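## Task

Carry plate B38 off nest N1 and set it in landing nest N3, lying flat within N3's locators and turned so its well A1 sits at N3's corner labelled A1. Letting it drop a few millimetres into N3 is acceptable, but a much bigger drop there counts as failure. Plate B83 has to stay on N2 as it was at the start. The result must hold without the robot supporting it, so open the gripper and withdraw the arm at the end.

## Robot and tools

Robot: one arm (yam_st) with six revolute joints and a parallel two-finger gripper. The joints, in column order, are waist, shoulder, elbow, wrist pitch, wrist yaw, wrist roll. The pinch point lies midway between the finger pads, about 1 cm behind the fingertips. The fingers point along the pinch link's +z and open and close along its y. The gripper's wrist camera and its mount stick out near the wrist, so allow for them when working close to other things.

Scene frame: the origin is on the table top directly under the arm's base. +z is up, and +y is to the left when you face along +x. The base itself may be slightly tilted. Each nest has a sign on the deck naming it. On every labelled plate, well A1 is at the short end carrying the label, in the corner farther from the labelled long side.

execute_actions(actions, pictures). actions is a list holding one action, one wait, or nothing at all.
- An empty list sends no command and only reports the current state.
- An action is {"rows": [...], "steps": n}, with n from 1 to 15 (15 if omitted). Each control step lasts 1/30 s. Each row is used for one step, and the final row repeats if there are fewer rows than steps.
- A wait is {"steps": n} with n up to 300. It sends nothing and returns once n steps have gone by since the previous result. Your own reply time counts toward those steps.
- pictures (true/false) decides whether camera images come back. They do by default.
If a call is refused, nothing reaches the robot.

Each row has exactly 7 numbers, each in [-1, 1]. The first six are joint offsets in column order, given on a scaled unit where 1.0 equals 1.202 rad (waist), 1.258 (shoulder), 1.238 (elbow), 2.073 (wrist pitch), 2.022 (wrist yaw) and 2.022 (wrist roll). They are offsets from the joint angles in the most recent result that reported them, not from the previous row. Before any result in the scene has shown angles, and for later calls within a single reply, they count from wherever the robot is when the action begins. Sending all zeros therefore pulls the arm back to those reference angles; it does not hold still. The seventh number sets the gripper opening as an absolute value: +1 fully open (0.094 m between pads), -1 closed.

Joint ranges (rad): waist -2.618 to 3.054, shoulder 0.000 to 3.142, elbow 0.000 to 3.142, wrist pitch -1.571 to 1.571, wrist yaw -1.571 to 1.571, wrist roll -2.094 to 2.094. A call is refused if it would drive a joint outward by more than 0.036 rad beyond its range. The true stops can differ from these by up to 0.036 rad. A target beyond a true stop is cut back to that stop, and the result then says "joint sent to its limit", possibly referring to an earlier action. No such line does not prove there is more room.

Motion limits: each step the target is kept close to the measured angle, within 0.202 rad (waist), 0.258 (shoulder), 0.238 (elbow), 0.573 (wrist pitch) and 0.522 (wrist yaw, roll). If the targets would move the gripper more than 70 mm from where it is, every target is pulled back toward the measured angles. Because of friction a joint may settle up to about 0.031 rad short, and commands smaller than that may not move it. Between calls the arm keeps moving toward the last row you sent until it nearly stops or a step is HELD. After that, only a new action makes it go farther.

Result lines: Joint positions and Joint velocities give the six joints (rad, rad/s) followed by the pad gap (m, m/s). grip_measured is the finger opening on the same -1..+1 scale you command; it can be off by about 1 mm, consistently within a scene. Joint torques give each drive's total output; they include offsets and noise and are not zero in free air. "joint command not followed" means the clearance check altered or blocked targets; mounting blocks and posts count as part of the arm. HELD marks steps on which your row was not sent, in whole or in part. MOTOR HOT appears from 75 °C. OVER-TEMPERATURE FAULT reports a stop: at 90 °C the arm halts for 10 s, and at 100 °C the motors and gripper go limp and the arm falls. Holding loads, even while you think, heats the motors, and some heat carries into the next scene.

Gripping: to hold something, keep the commanded opening below grip_measured. About 0.03 below gives a firm grip; a smaller margin grips more gently. Each pad pushes at most about 50 to 62 N, less on parts under about 2 mm thick, but it can spike briefly on first contact.

zoom_image(camera, region): returns a closer view of the latest image from cam_head_left, cam_head_right, cam_high, cam_low or cam_wrist. region is [x0, y0, x1, y1] in pixels, with (0,0) at the top-left, and may be at most 504 by 504. Every image is 896x504. The calibration gives K, distortion and T_world_to_cam in the scene frame for all cameras except cam_wrist. Treat these as approximate: a few degrees and millimetres of error are possible.

read_manual(section): returns only the URDF licence text ("licences") and does not move anything.

finished_scene(scene): ends scene 1 or 2 and grades it, and cannot be undone. Its result gives the next task. Call it only once the plate is resting in N3 by itself, the gripper is open and the arm has moved away.

Avoid: dropping the plate from any real height, knocking anything off the table (that ends the scene), disturbing the plate on N2, slamming, hard hits or heavy pushing, and overheating the motors.

Each tool is called as name(argument=value, ...) on one line, values as JSON.

## Session

execute_actions(actions=[])

Scene clock: 0.00 s of 6000.00 s.
grip_measured=+1.000
Joint positions: [ 0.857  1.766  1.019 -0.398  0.512 -0.795  0.094]
Joint velocities: [ 0.002 -0.007 -0.002  0.037  0.051 -0.051  0.   ]
Joint torques (N m, as the arm reports them, + toward a larger angle): no reading
Motor temperatures (°C, as the motors report them): [25 24 21 26 24 24]

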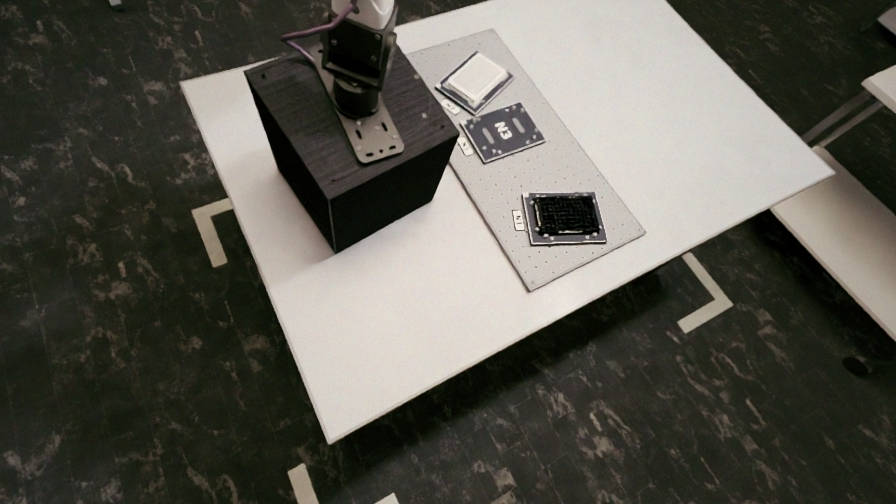

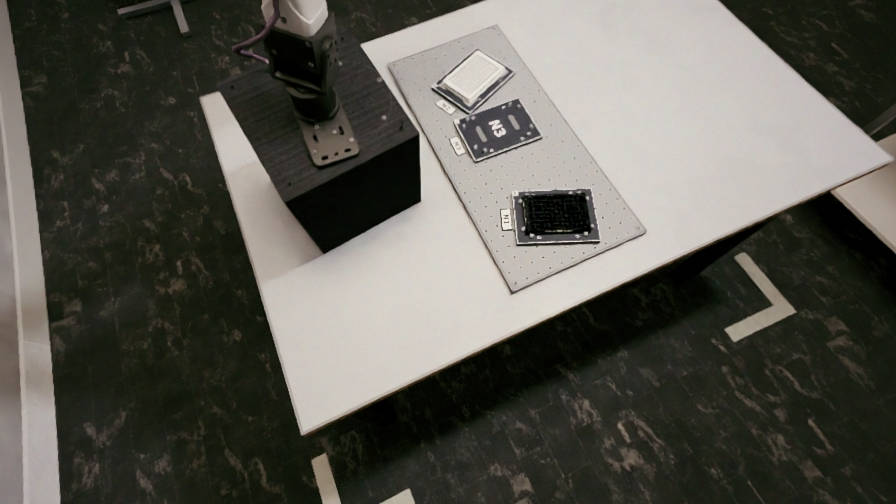

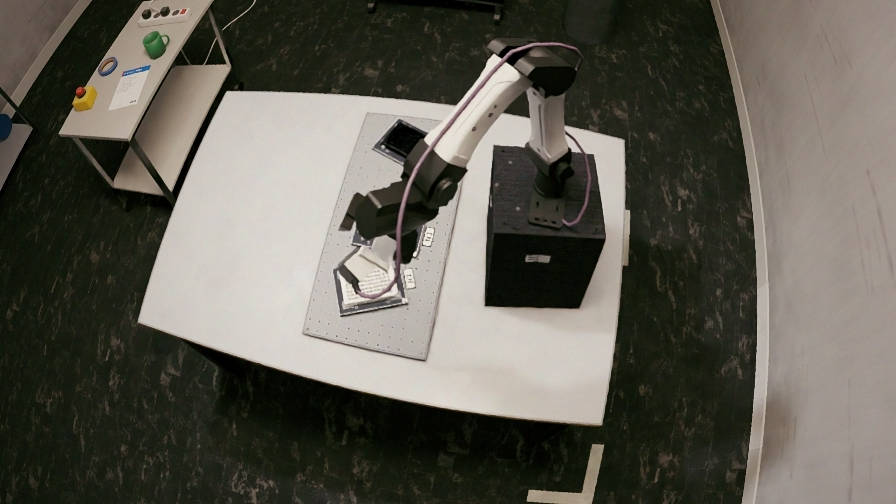

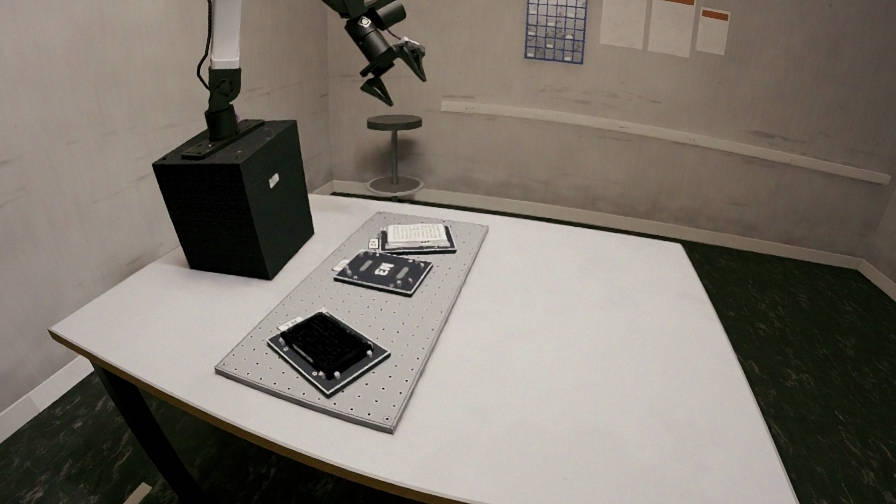

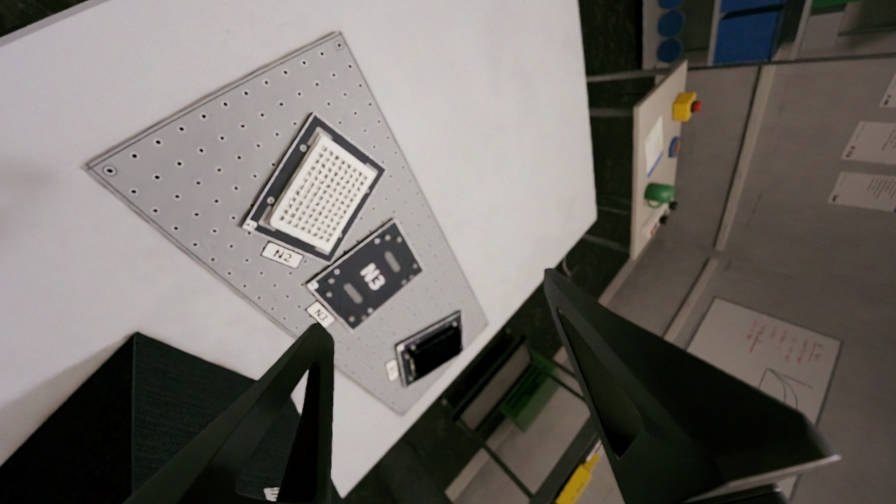

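zoom_image(camera="cam_head_left", region=[420, 40, 640, 260])

zoom_image(camera="cam_head_right", region=[410, 40, 630, 260])

zoom_image(camera="cam_low", region=[200, 210, 500, 410])

zoom_image(camera="cam_high", region=[300, 100, 620, 340])

Region (420, 40, 640, 260) of cam_head_left's 896x504 image, scaled by 2.291, with more detail than that image has.

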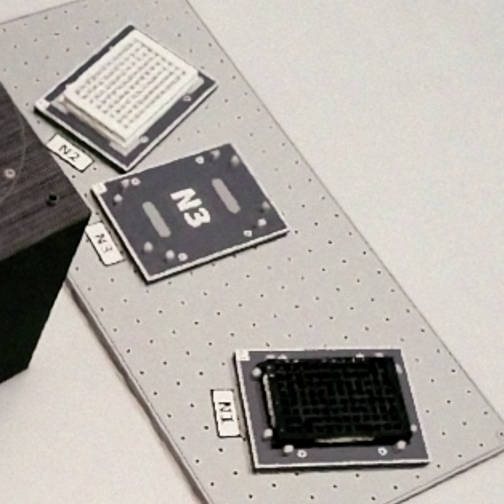

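Region (410, 40, 630, 260) of cam_head_right's 896x504 image, scaled by 2.291, with more detail than that image has.

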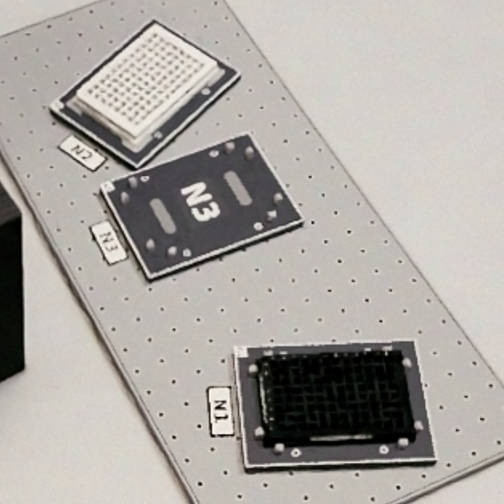

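Region (200, 210, 500, 410) of cam_low's 896x504 image, scaled by 1.680, with more detail than that image has.

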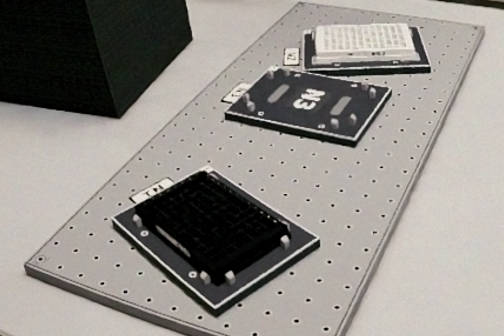

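Region (300, 100, 620, 340) of cam_high's 896x504 image, scaled by 1.575, with more detail than that image has; it fills the top 378 rows of this view, and the rest is white.

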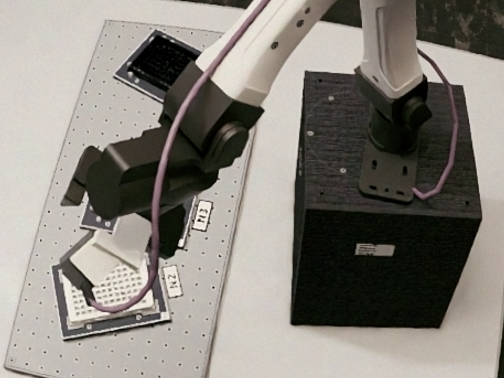

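zoom_image(camera="cam_low", region=[140, 0, 480, 290])

Region (140, 0, 480, 290) of cam_low's 896x504 image, scaled by 1.482, with more detail than that image has; it fills the top 430 rows of this view, and the rest is white.

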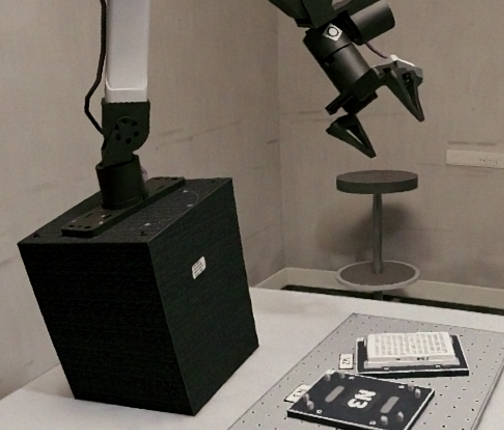

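execute_actions(actions=[{"rows":[[-0.2,0.1,0.07,-0.02,-0.05,0.07,1],[-0.4,0.2,0.14,-0.03,-0.1,0.14,1],[-0.6,0.3,0.2,-0.045,-0.15,0.2,1],[-0.8,0.4,0.27,-0.06,-0.2,0.27,1],[-1.0,0.5,0.33,-0.07,-0.24,0.31,1],[-1.0,0.578,0.368,-0.0745,-0.253,0.33,1]],"steps":15}], pictures=false)

execute_actions(actions=[{"steps":30}], pictures=false)

Scene clock: 22.97 s of 6000.00 s.
grip_measured=+1.000
Joint positions: [ 0.112  2.469  1.455 -0.493  0.072 -0.232  0.094]
Joint velocities: [-1.702  0.637 -0.007 -0.403 -0.447  0.549  0.   ]
Joint torques (N m, as the arm reports them, + toward a larger angle): [  0.28 -14.7    6.3    0.52  -0.11   0.04]
Motor temperatures (°C, as the motors report them): [26 29 25 28 24 24]
Steps of this call (steps 1 to 90: nothing new was sent; then 19.47 s passed at rest; steps 91 to 105: all 15 steps of this action). Readings (joint positions):
91: [0.834 1.779 1.034 -0.413 0.485 -0.777]
92: [0.789 1.819 1.074 -0.429 0.454 -0.738]
94: [0.673 1.951 1.200 -0.451 0.365 -0.617]
98: [0.455 2.217 1.425 -0.450 0.200 -0.397]
105: the state above

Scene clock: 23.97 s of 6000.00 s.
grip_measured=+1.000
Joint positions: [-0.34   2.503  1.465 -0.545  0.007 -0.138  0.094]
Joint velocities: [-0.007  0.012  0.002  0.007  0.037  0.007  0.   ]
Joint torques (N m, as the arm reports them, + toward a larger angle): [  0.81 -13.76   5.23   0.2   -0.26  -0.01]
Motor temperatures (°C, as the motors report them): [26 30 25 28 24 24]
Steps of this call (steps 1 to 30: the robot went on to your last target). Readings (joint positions):
1: [0.049 2.487 1.455 -0.503 0.059 -0.216]
2: [-0.017 2.498 1.455 -0.512 0.049 -0.202]
4: [-0.153 2.503 1.455 -0.521 0.035 -0.181]
8: [-0.375 2.503 1.465 -0.523 0.029 -0.152]
30: the state above

execute_actions(actions=[{"rows":[[-0.05,0,0.008,0,0,0,1],[-0.1,0,0.008,0,0,0.008,1],[-0.129,-0.008,0.008,-0.004,-0.003,0.005,1]],"steps":15}])

Scene clock: 25.03 s of 6000.00 s.
grip_measured=+1.000
Joint positions: [-0.498  2.503  1.465 -0.546  0.006 -0.134  0.094]
Joint velocities: [ 0.061 -0.012 -0.002 -0.022 -0.007  0.037  0.   ]
Joint torques (N m, as the arm reports them, + toward a larger angle): [  1.06 -13.79   5.13   0.15  -0.17  -0.04]
Motor temperatures (°C, as the motors report them): [26 30 25 28 24 24]
Steps of this call (steps 1 to 15: the robot went on to your last target; steps 16 to 17: nothing new was sent; steps 18 to 32: all 15 steps of this action). Readings (joint positions):
18: [-0.345 2.503 1.465 -0.545 0.005 -0.138]
19: [-0.359 2.503 1.465 -0.545 0.002 -0.138]
21: [-0.417 2.503 1.465 -0.545 -0.003 -0.138]
25: [-0.518 2.503 1.465 -0.545 0.005 -0.135]
32: the state above

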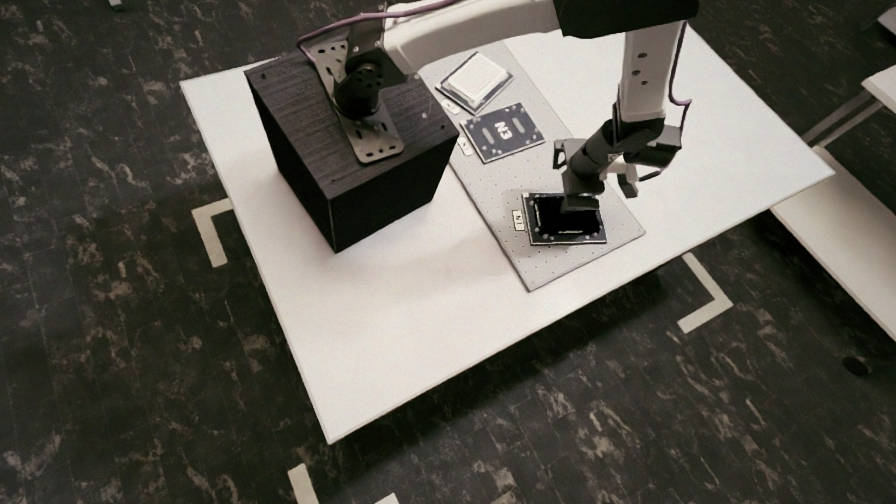

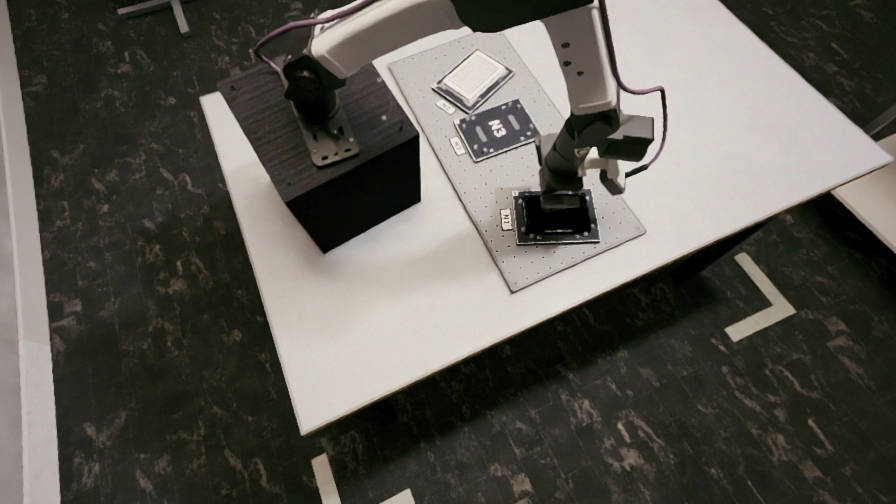

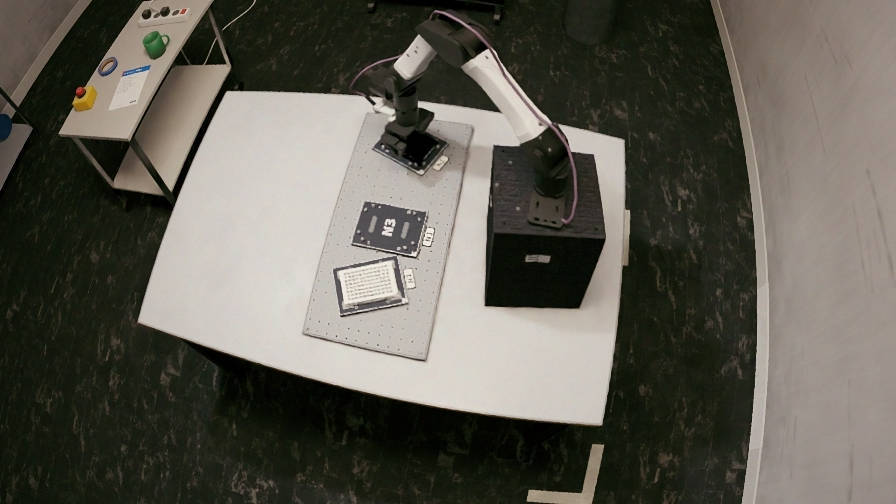

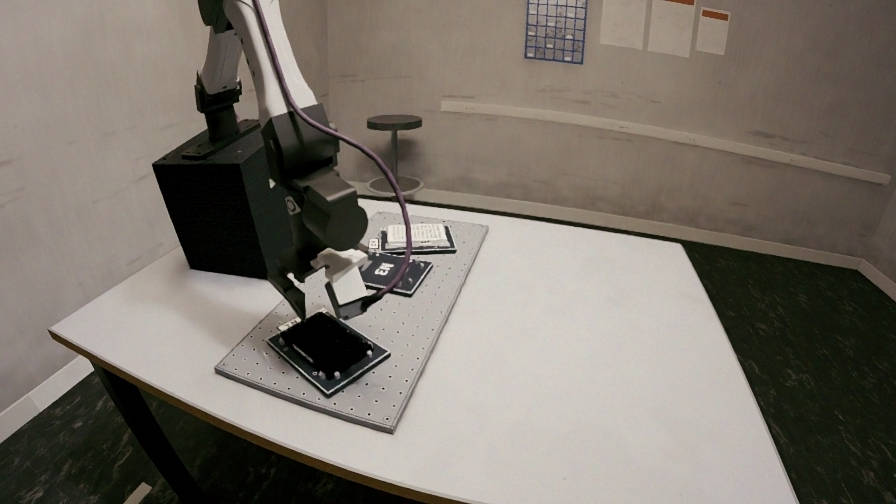

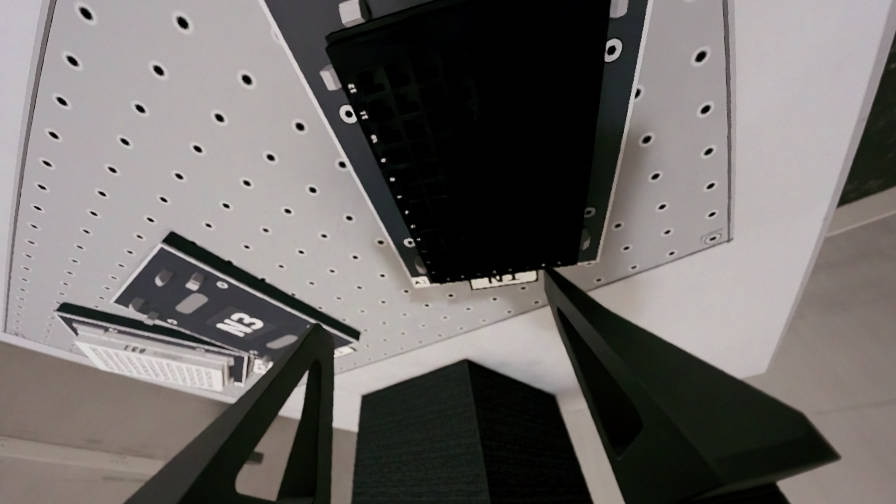

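zoom_image(camera="cam_low", region=[220, 150, 440, 400])

zoom_image(camera="cam_head_left", region=[480, 100, 700, 280])

zoom_image(camera="cam_high", region=[330, 40, 530, 200])

Region (220, 150, 440, 400) of cam_low's 896x504 image, scaled by 2.016, with more detail than that image has; it fills the left 444 columns of this view, and the rest is white.

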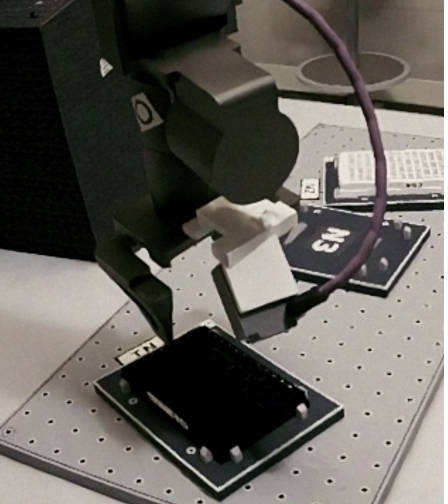

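Region (480, 100, 700, 280) of cam_head_left's 896x504 image, scaled by 2.291, with more detail than that image has; it fills the top 412 rows of this view, and the rest is white.

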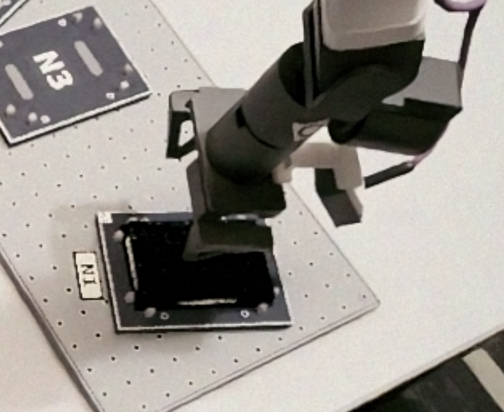

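Region (330, 40, 530, 200) of cam_high's 896x504 image, scaled by 2.520, with more detail than that image has; it fills the top 403 rows of this view, and the rest is white.

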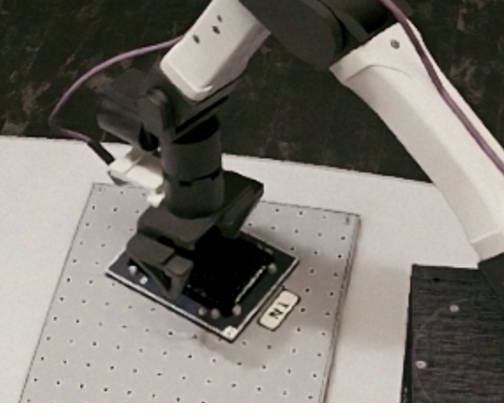

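execute_actions(actions=[{"rows":[[0,0,-0.01,0.03,0.03,0,1],[0,0,-0.02,0.06,0.06,0,1],[-0.002,0,-0.03,0.08,0.078,-0.005,1]],"steps":15}])

zoom_image(camera="cam_low", region=[220, 150, 440, 400])

zoom_image(camera="cam_head_left", region=[480, 100, 700, 280])

zoom_image(camera="cam_high", region=[330, 40, 530, 200])

Scene clock: 41.57 s of 6000.00 s.
grip_measured=+1.000
Joint positions: [-0.496  2.503  1.447 -0.396  0.15  -0.135  0.094]
Joint velocities: [-0.002  0.002 -0.017  0.007  0.037  0.022  0.   ]
Joint torques (N m, as the arm reports them, + toward a larger angle): [  0.76 -13.2    3.12   0.62   0.05  -0.21]
Motor temperatures (°C, as the motors report them): [26 38 25 27 24 24]
Steps of this call (steps 1 to 15: the robot went on to your last target; steps 16 to 90: nothing new was sent; then 13.03 s passed at rest; steps 91 to 105: all 15 steps of this action). Readings (joint positions):
91: [-0.496 2.503 1.465 -0.541 0.014 -0.134]
92: [-0.496 2.503 1.462 -0.523 0.032 -0.134]
94: [-0.496 2.503 1.454 -0.474 0.077 -0.134]
98: [-0.496 2.503 1.447 -0.424 0.125 -0.134]
105: the state above

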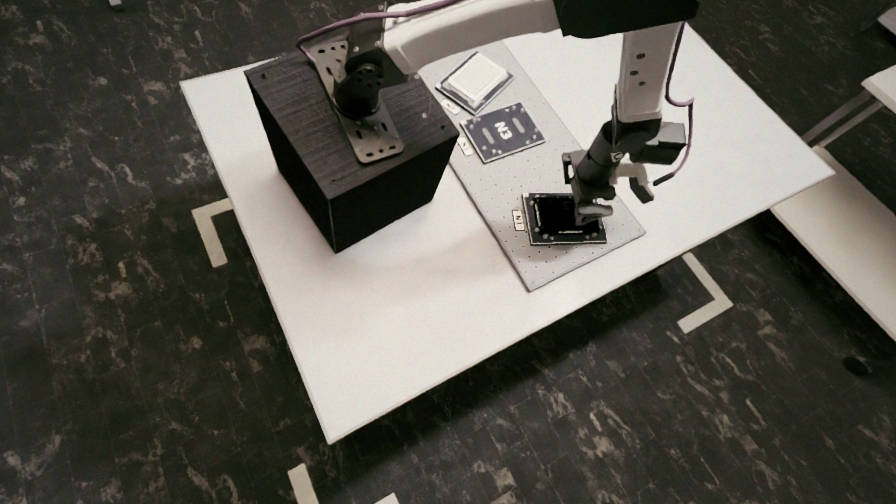

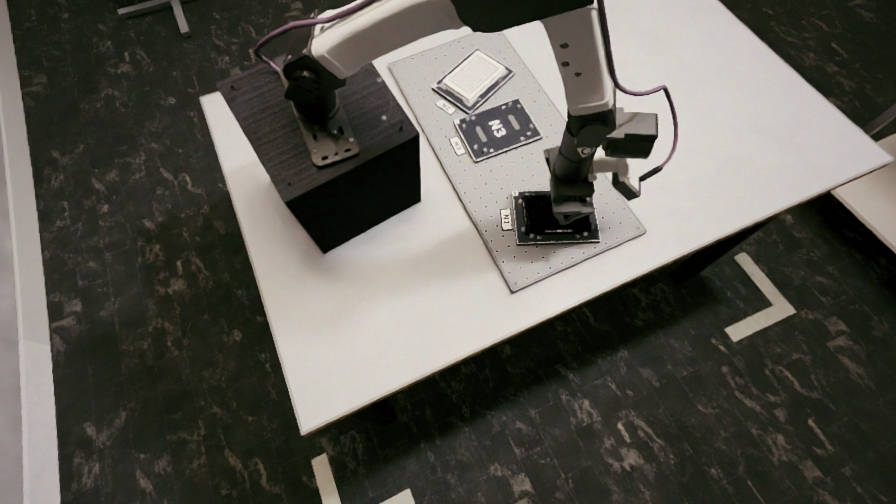

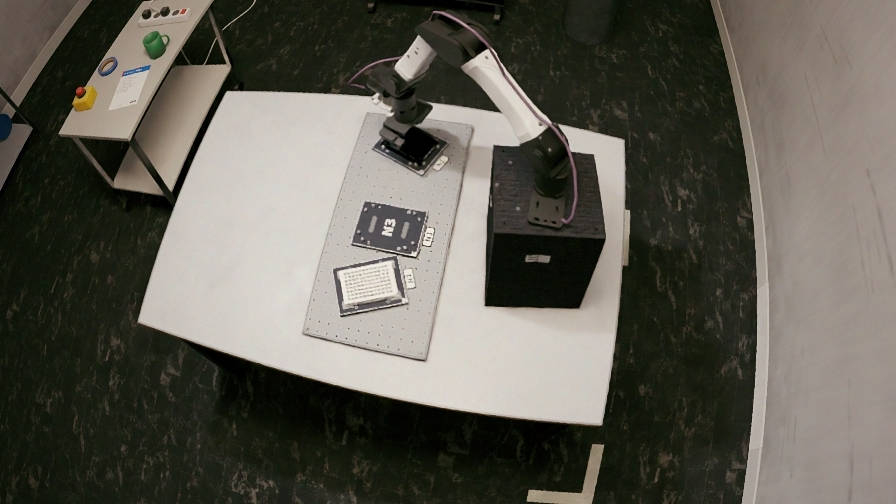

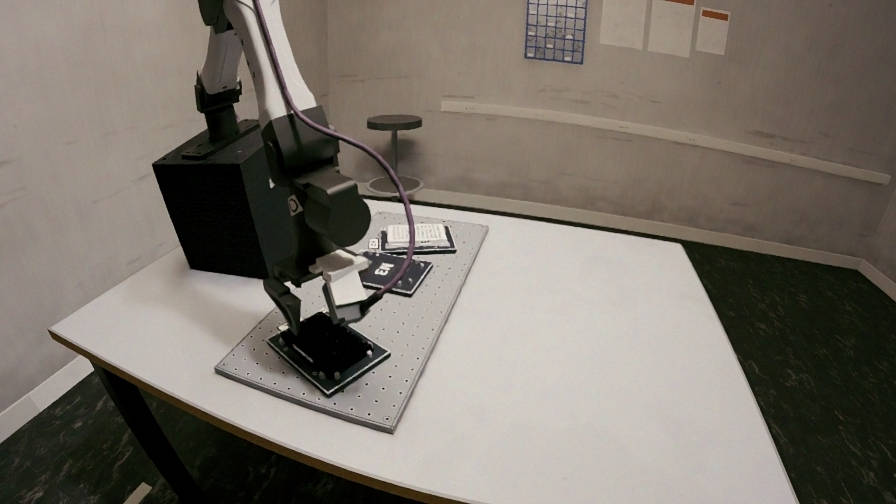

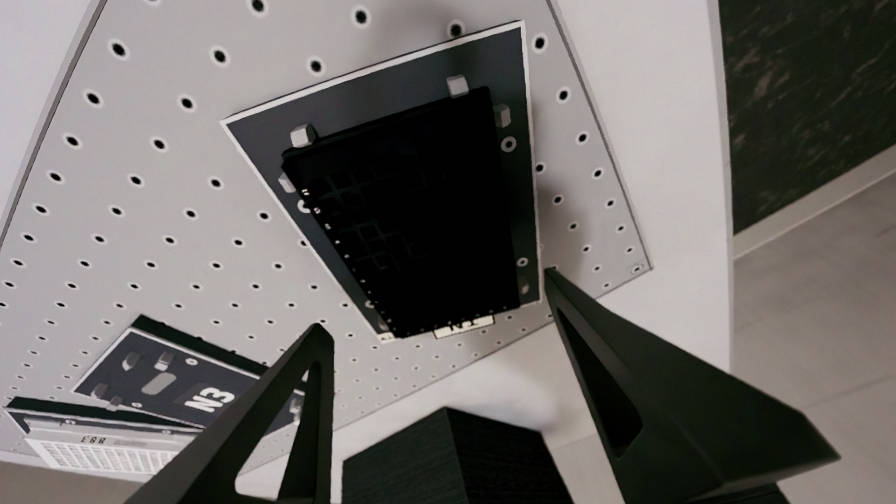

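Region (220, 150, 440, 400) of cam_low's 896x504 image, scaled by 2.016, with more detail than that image has; it fills the left 444 columns of this view, and the rest is white.

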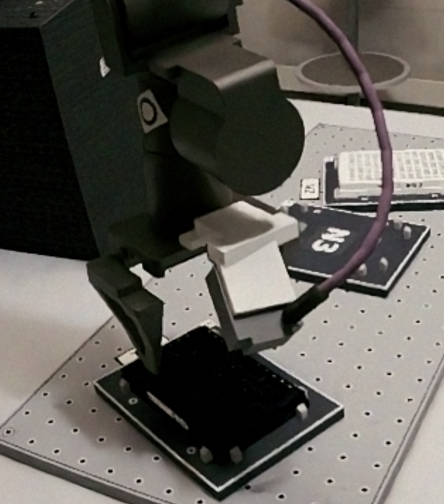

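Region (480, 100, 700, 280) of cam_head_left's 896x504 image, scaled by 2.291, with more detail than that image has; it fills the top 412 rows of this view, and the rest is white.

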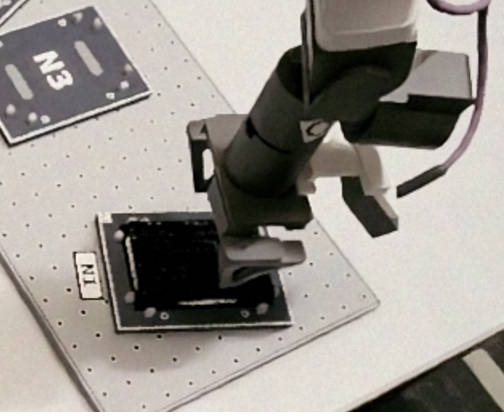

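Region (330, 40, 530, 200) of cam_high's 896x504 image, scaled by 2.520, with more detail than that image has; it fills the top 403 rows of this view, and the rest is white.

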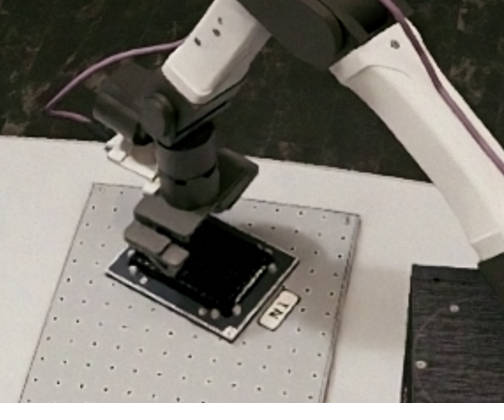

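execute_actions(actions=[{"rows":[[-0.005,0.02,0.01,0.01,0.005,0,1],[-0.01,0.04,0.02,0.02,0.005,0,1],[-0.015,0.06,0.03,0.03,0.005,-0.005,1],[-0.022,0.087,0.04,0.038,0.005,-0.008,1]],"steps":15}])

zoom_image(camera="cam_low", region=[240, 250, 420, 400])

zoom_image(camera="cam_high", region=[350, 80, 480, 190])

Scene clock: 48.13 s of 6000.00 s.
grip_measured=+1.000
Joint positions: [-0.52   2.607  1.483 -0.33   0.156 -0.14   0.094]
Joint velocities: [ 0.007 -0.007 -0.017  0.022 -0.022  0.081  0.   ]
Joint torques (N m, as the arm reports them, + toward a larger angle): [  0.97 -12.9    5.2    0.62   0.02  -0.19]
Motor temperatures (°C, as the motors report them): [26 40 25 27 24 24]
Steps of this call (steps 1 to 15: the robot went on to your last target; steps 16 to 90: nothing new was sent; then 3.07 s passed at rest; steps 91 to 105: all 15 steps of this action). Readings (joint positions):
91: [-0.496 2.503 1.447 -0.389 0.156 -0.135]
92: [-0.497 2.505 1.448 -0.386 0.156 -0.135]
94: [-0.501 2.531 1.465 -0.369 0.156 -0.136]
98: [-0.517 2.591 1.483 -0.336 0.156 -0.139]
105: the state above

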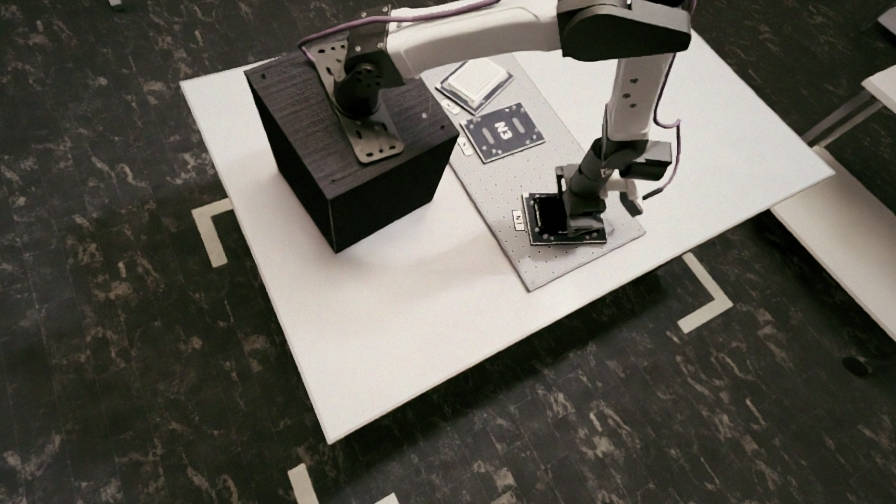

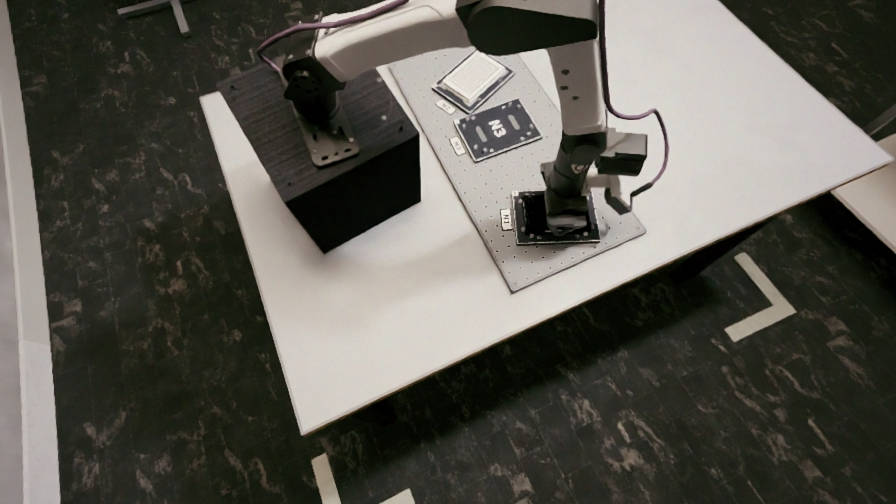

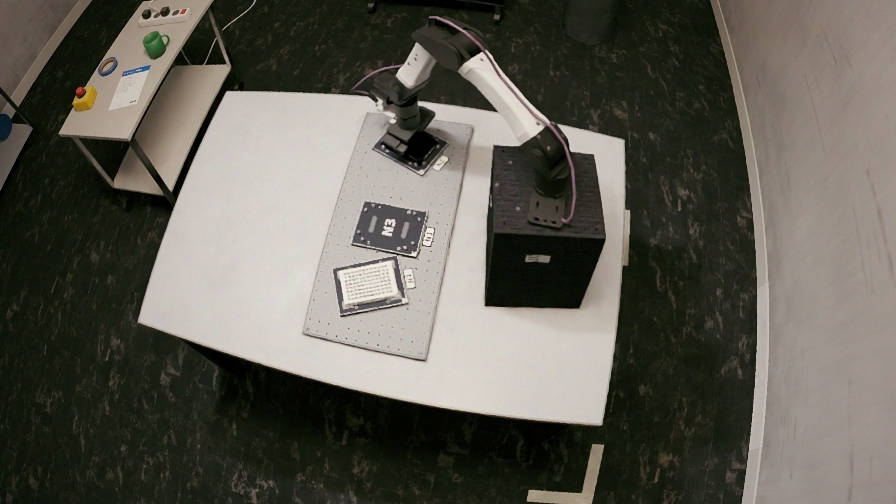

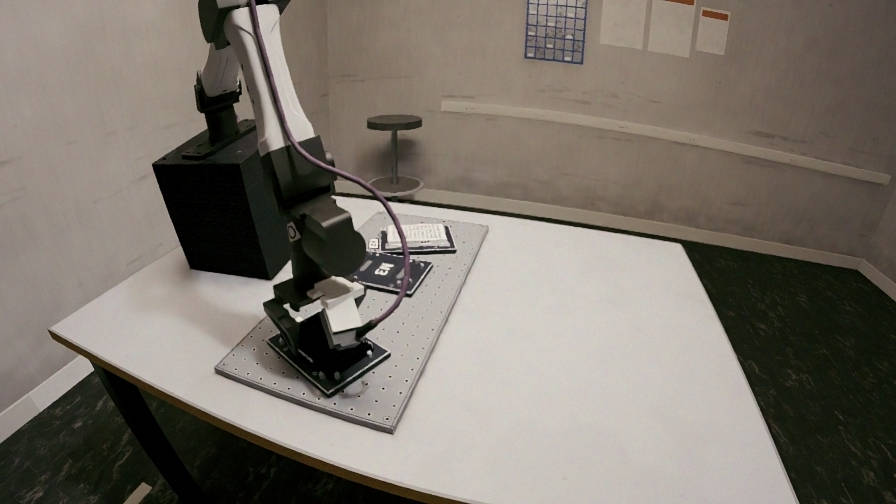

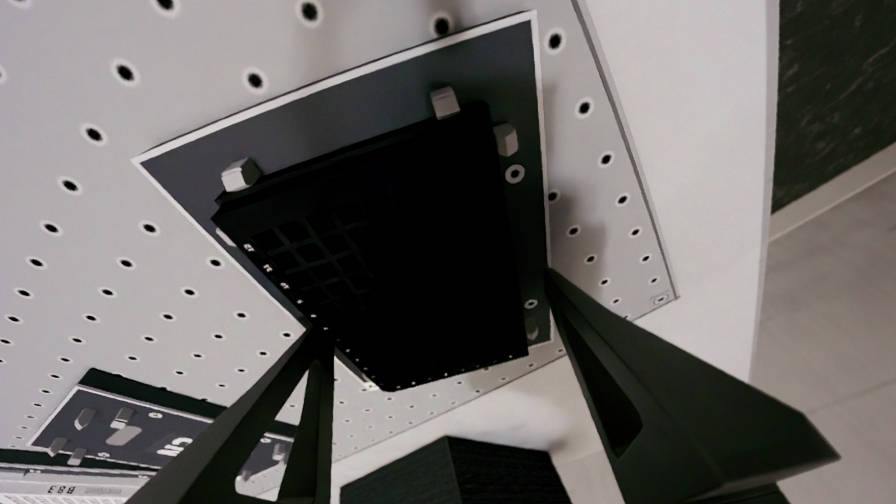

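Region (240, 250, 420, 400) of cam_low's 896x504 image, scaled by 2.800, with more detail than that image has.

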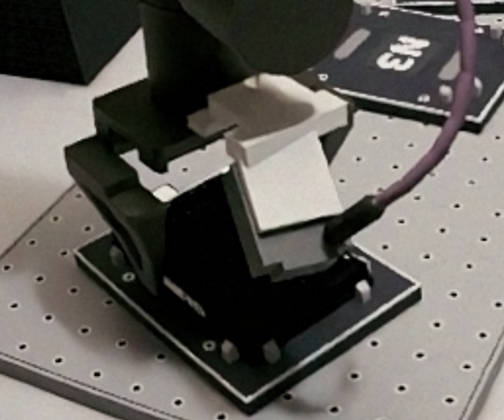

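Region (350, 80, 480, 190) of cam_high's 896x504 image, scaled by 3.877, with more detail than that image has; it fills the top 426 rows of this view, and the rest is white.

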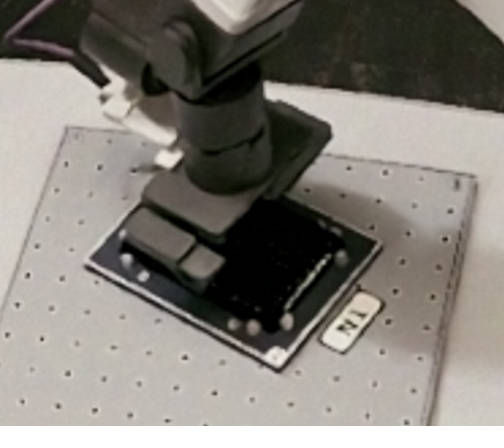

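execute_actions(actions=[{"rows":[[0.012,0.008,0.02,-0.006,0,0,1],[0.024,0.016,0.04,-0.014,0,0,1]],"steps":12}])

zoom_image(camera="cam_low", region=[240, 250, 420, 400])

Scene clock: 52.30 s of 6000.00 s.
grip_measured=+1.000
Joint positions: [-0.493  2.61   1.515 -0.349  0.156 -0.141  0.094]
Joint velocities: [ 0.002 -0.017  0.002 -0.051  0.051  0.022  0.   ]
Joint torques (N m, as the arm reports them, + toward a larger angle): [  1.22 -12.34   5.76   0.49  -0.03  -0.09]
Motor temperatures (°C, as the motors report them): [26 41 25 27 24 24]
Steps of this call (steps 1 to 15: the robot went on to your last target; steps 16 to 90: nothing new was sent; then 0.77 s passed at rest; steps 91 to 102: all 12 steps of this action). Readings (joint positions):
91: [-0.520 2.607 1.483 -0.328 0.156 -0.141]
92: [-0.517 2.607 1.488 -0.336 0.156 -0.141]
94: [-0.509 2.610 1.502 -0.344 0.156 -0.141]
98: [-0.494 2.610 1.515 -0.345 0.156 -0.141]
102: the state above

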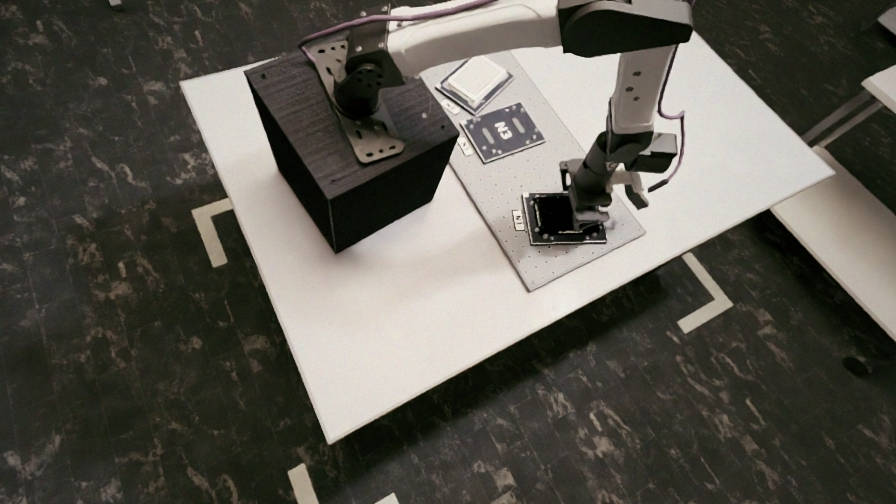

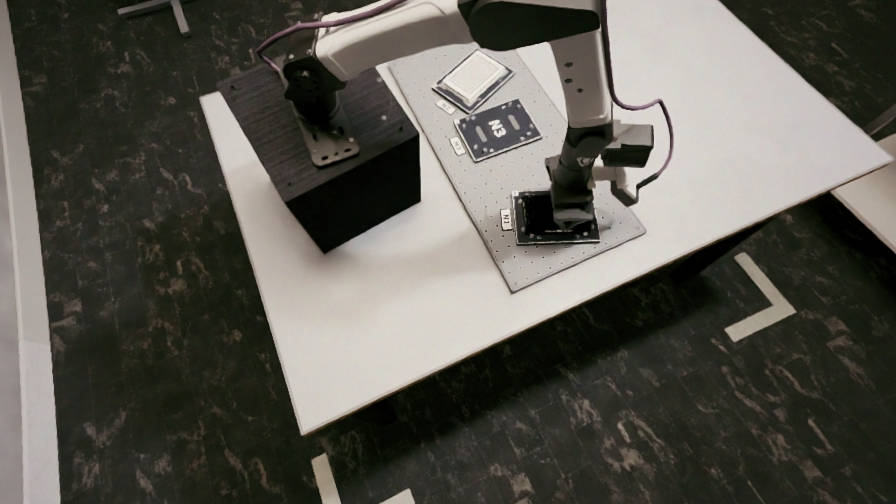

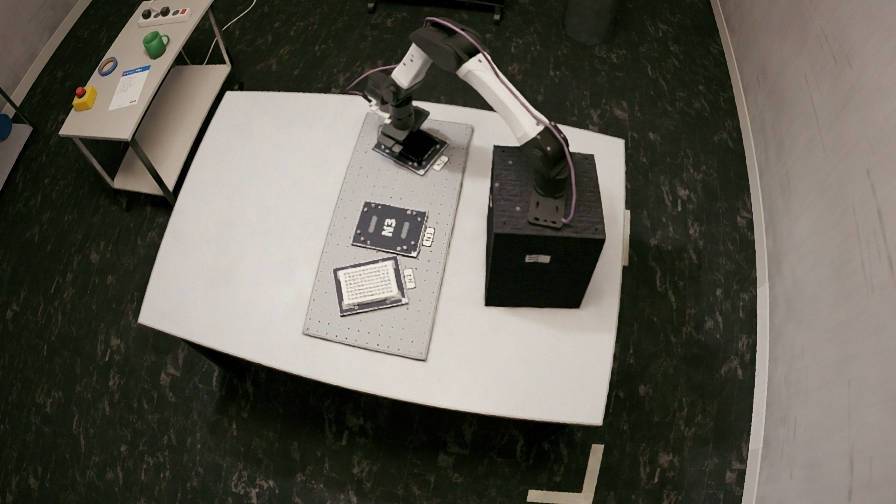

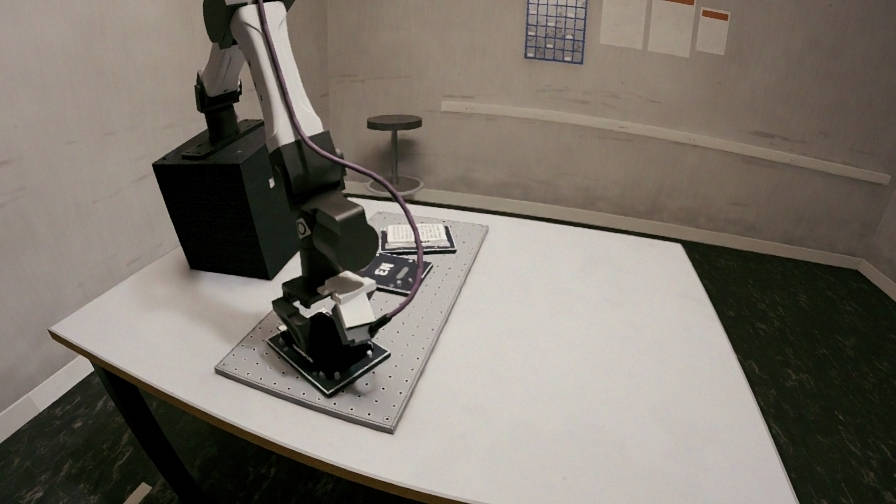

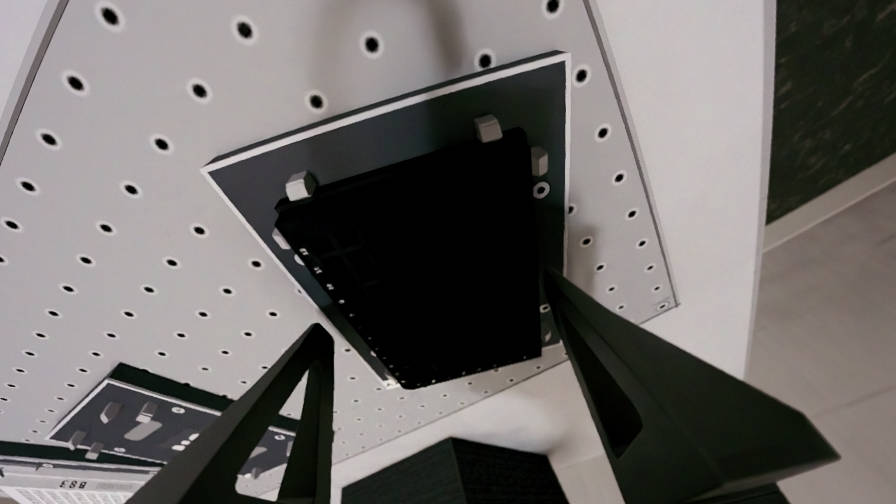

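Region (240, 250, 420, 400) of cam_low's 896x504 image, scaled by 2.800, with more detail than that image has.

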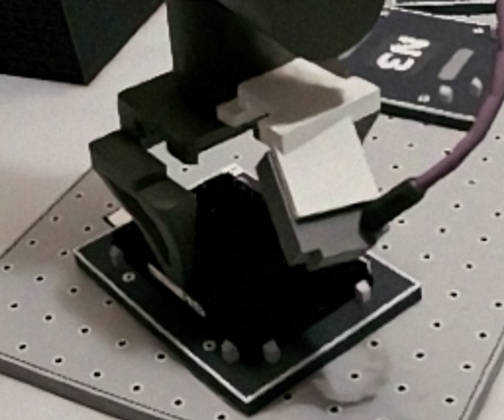

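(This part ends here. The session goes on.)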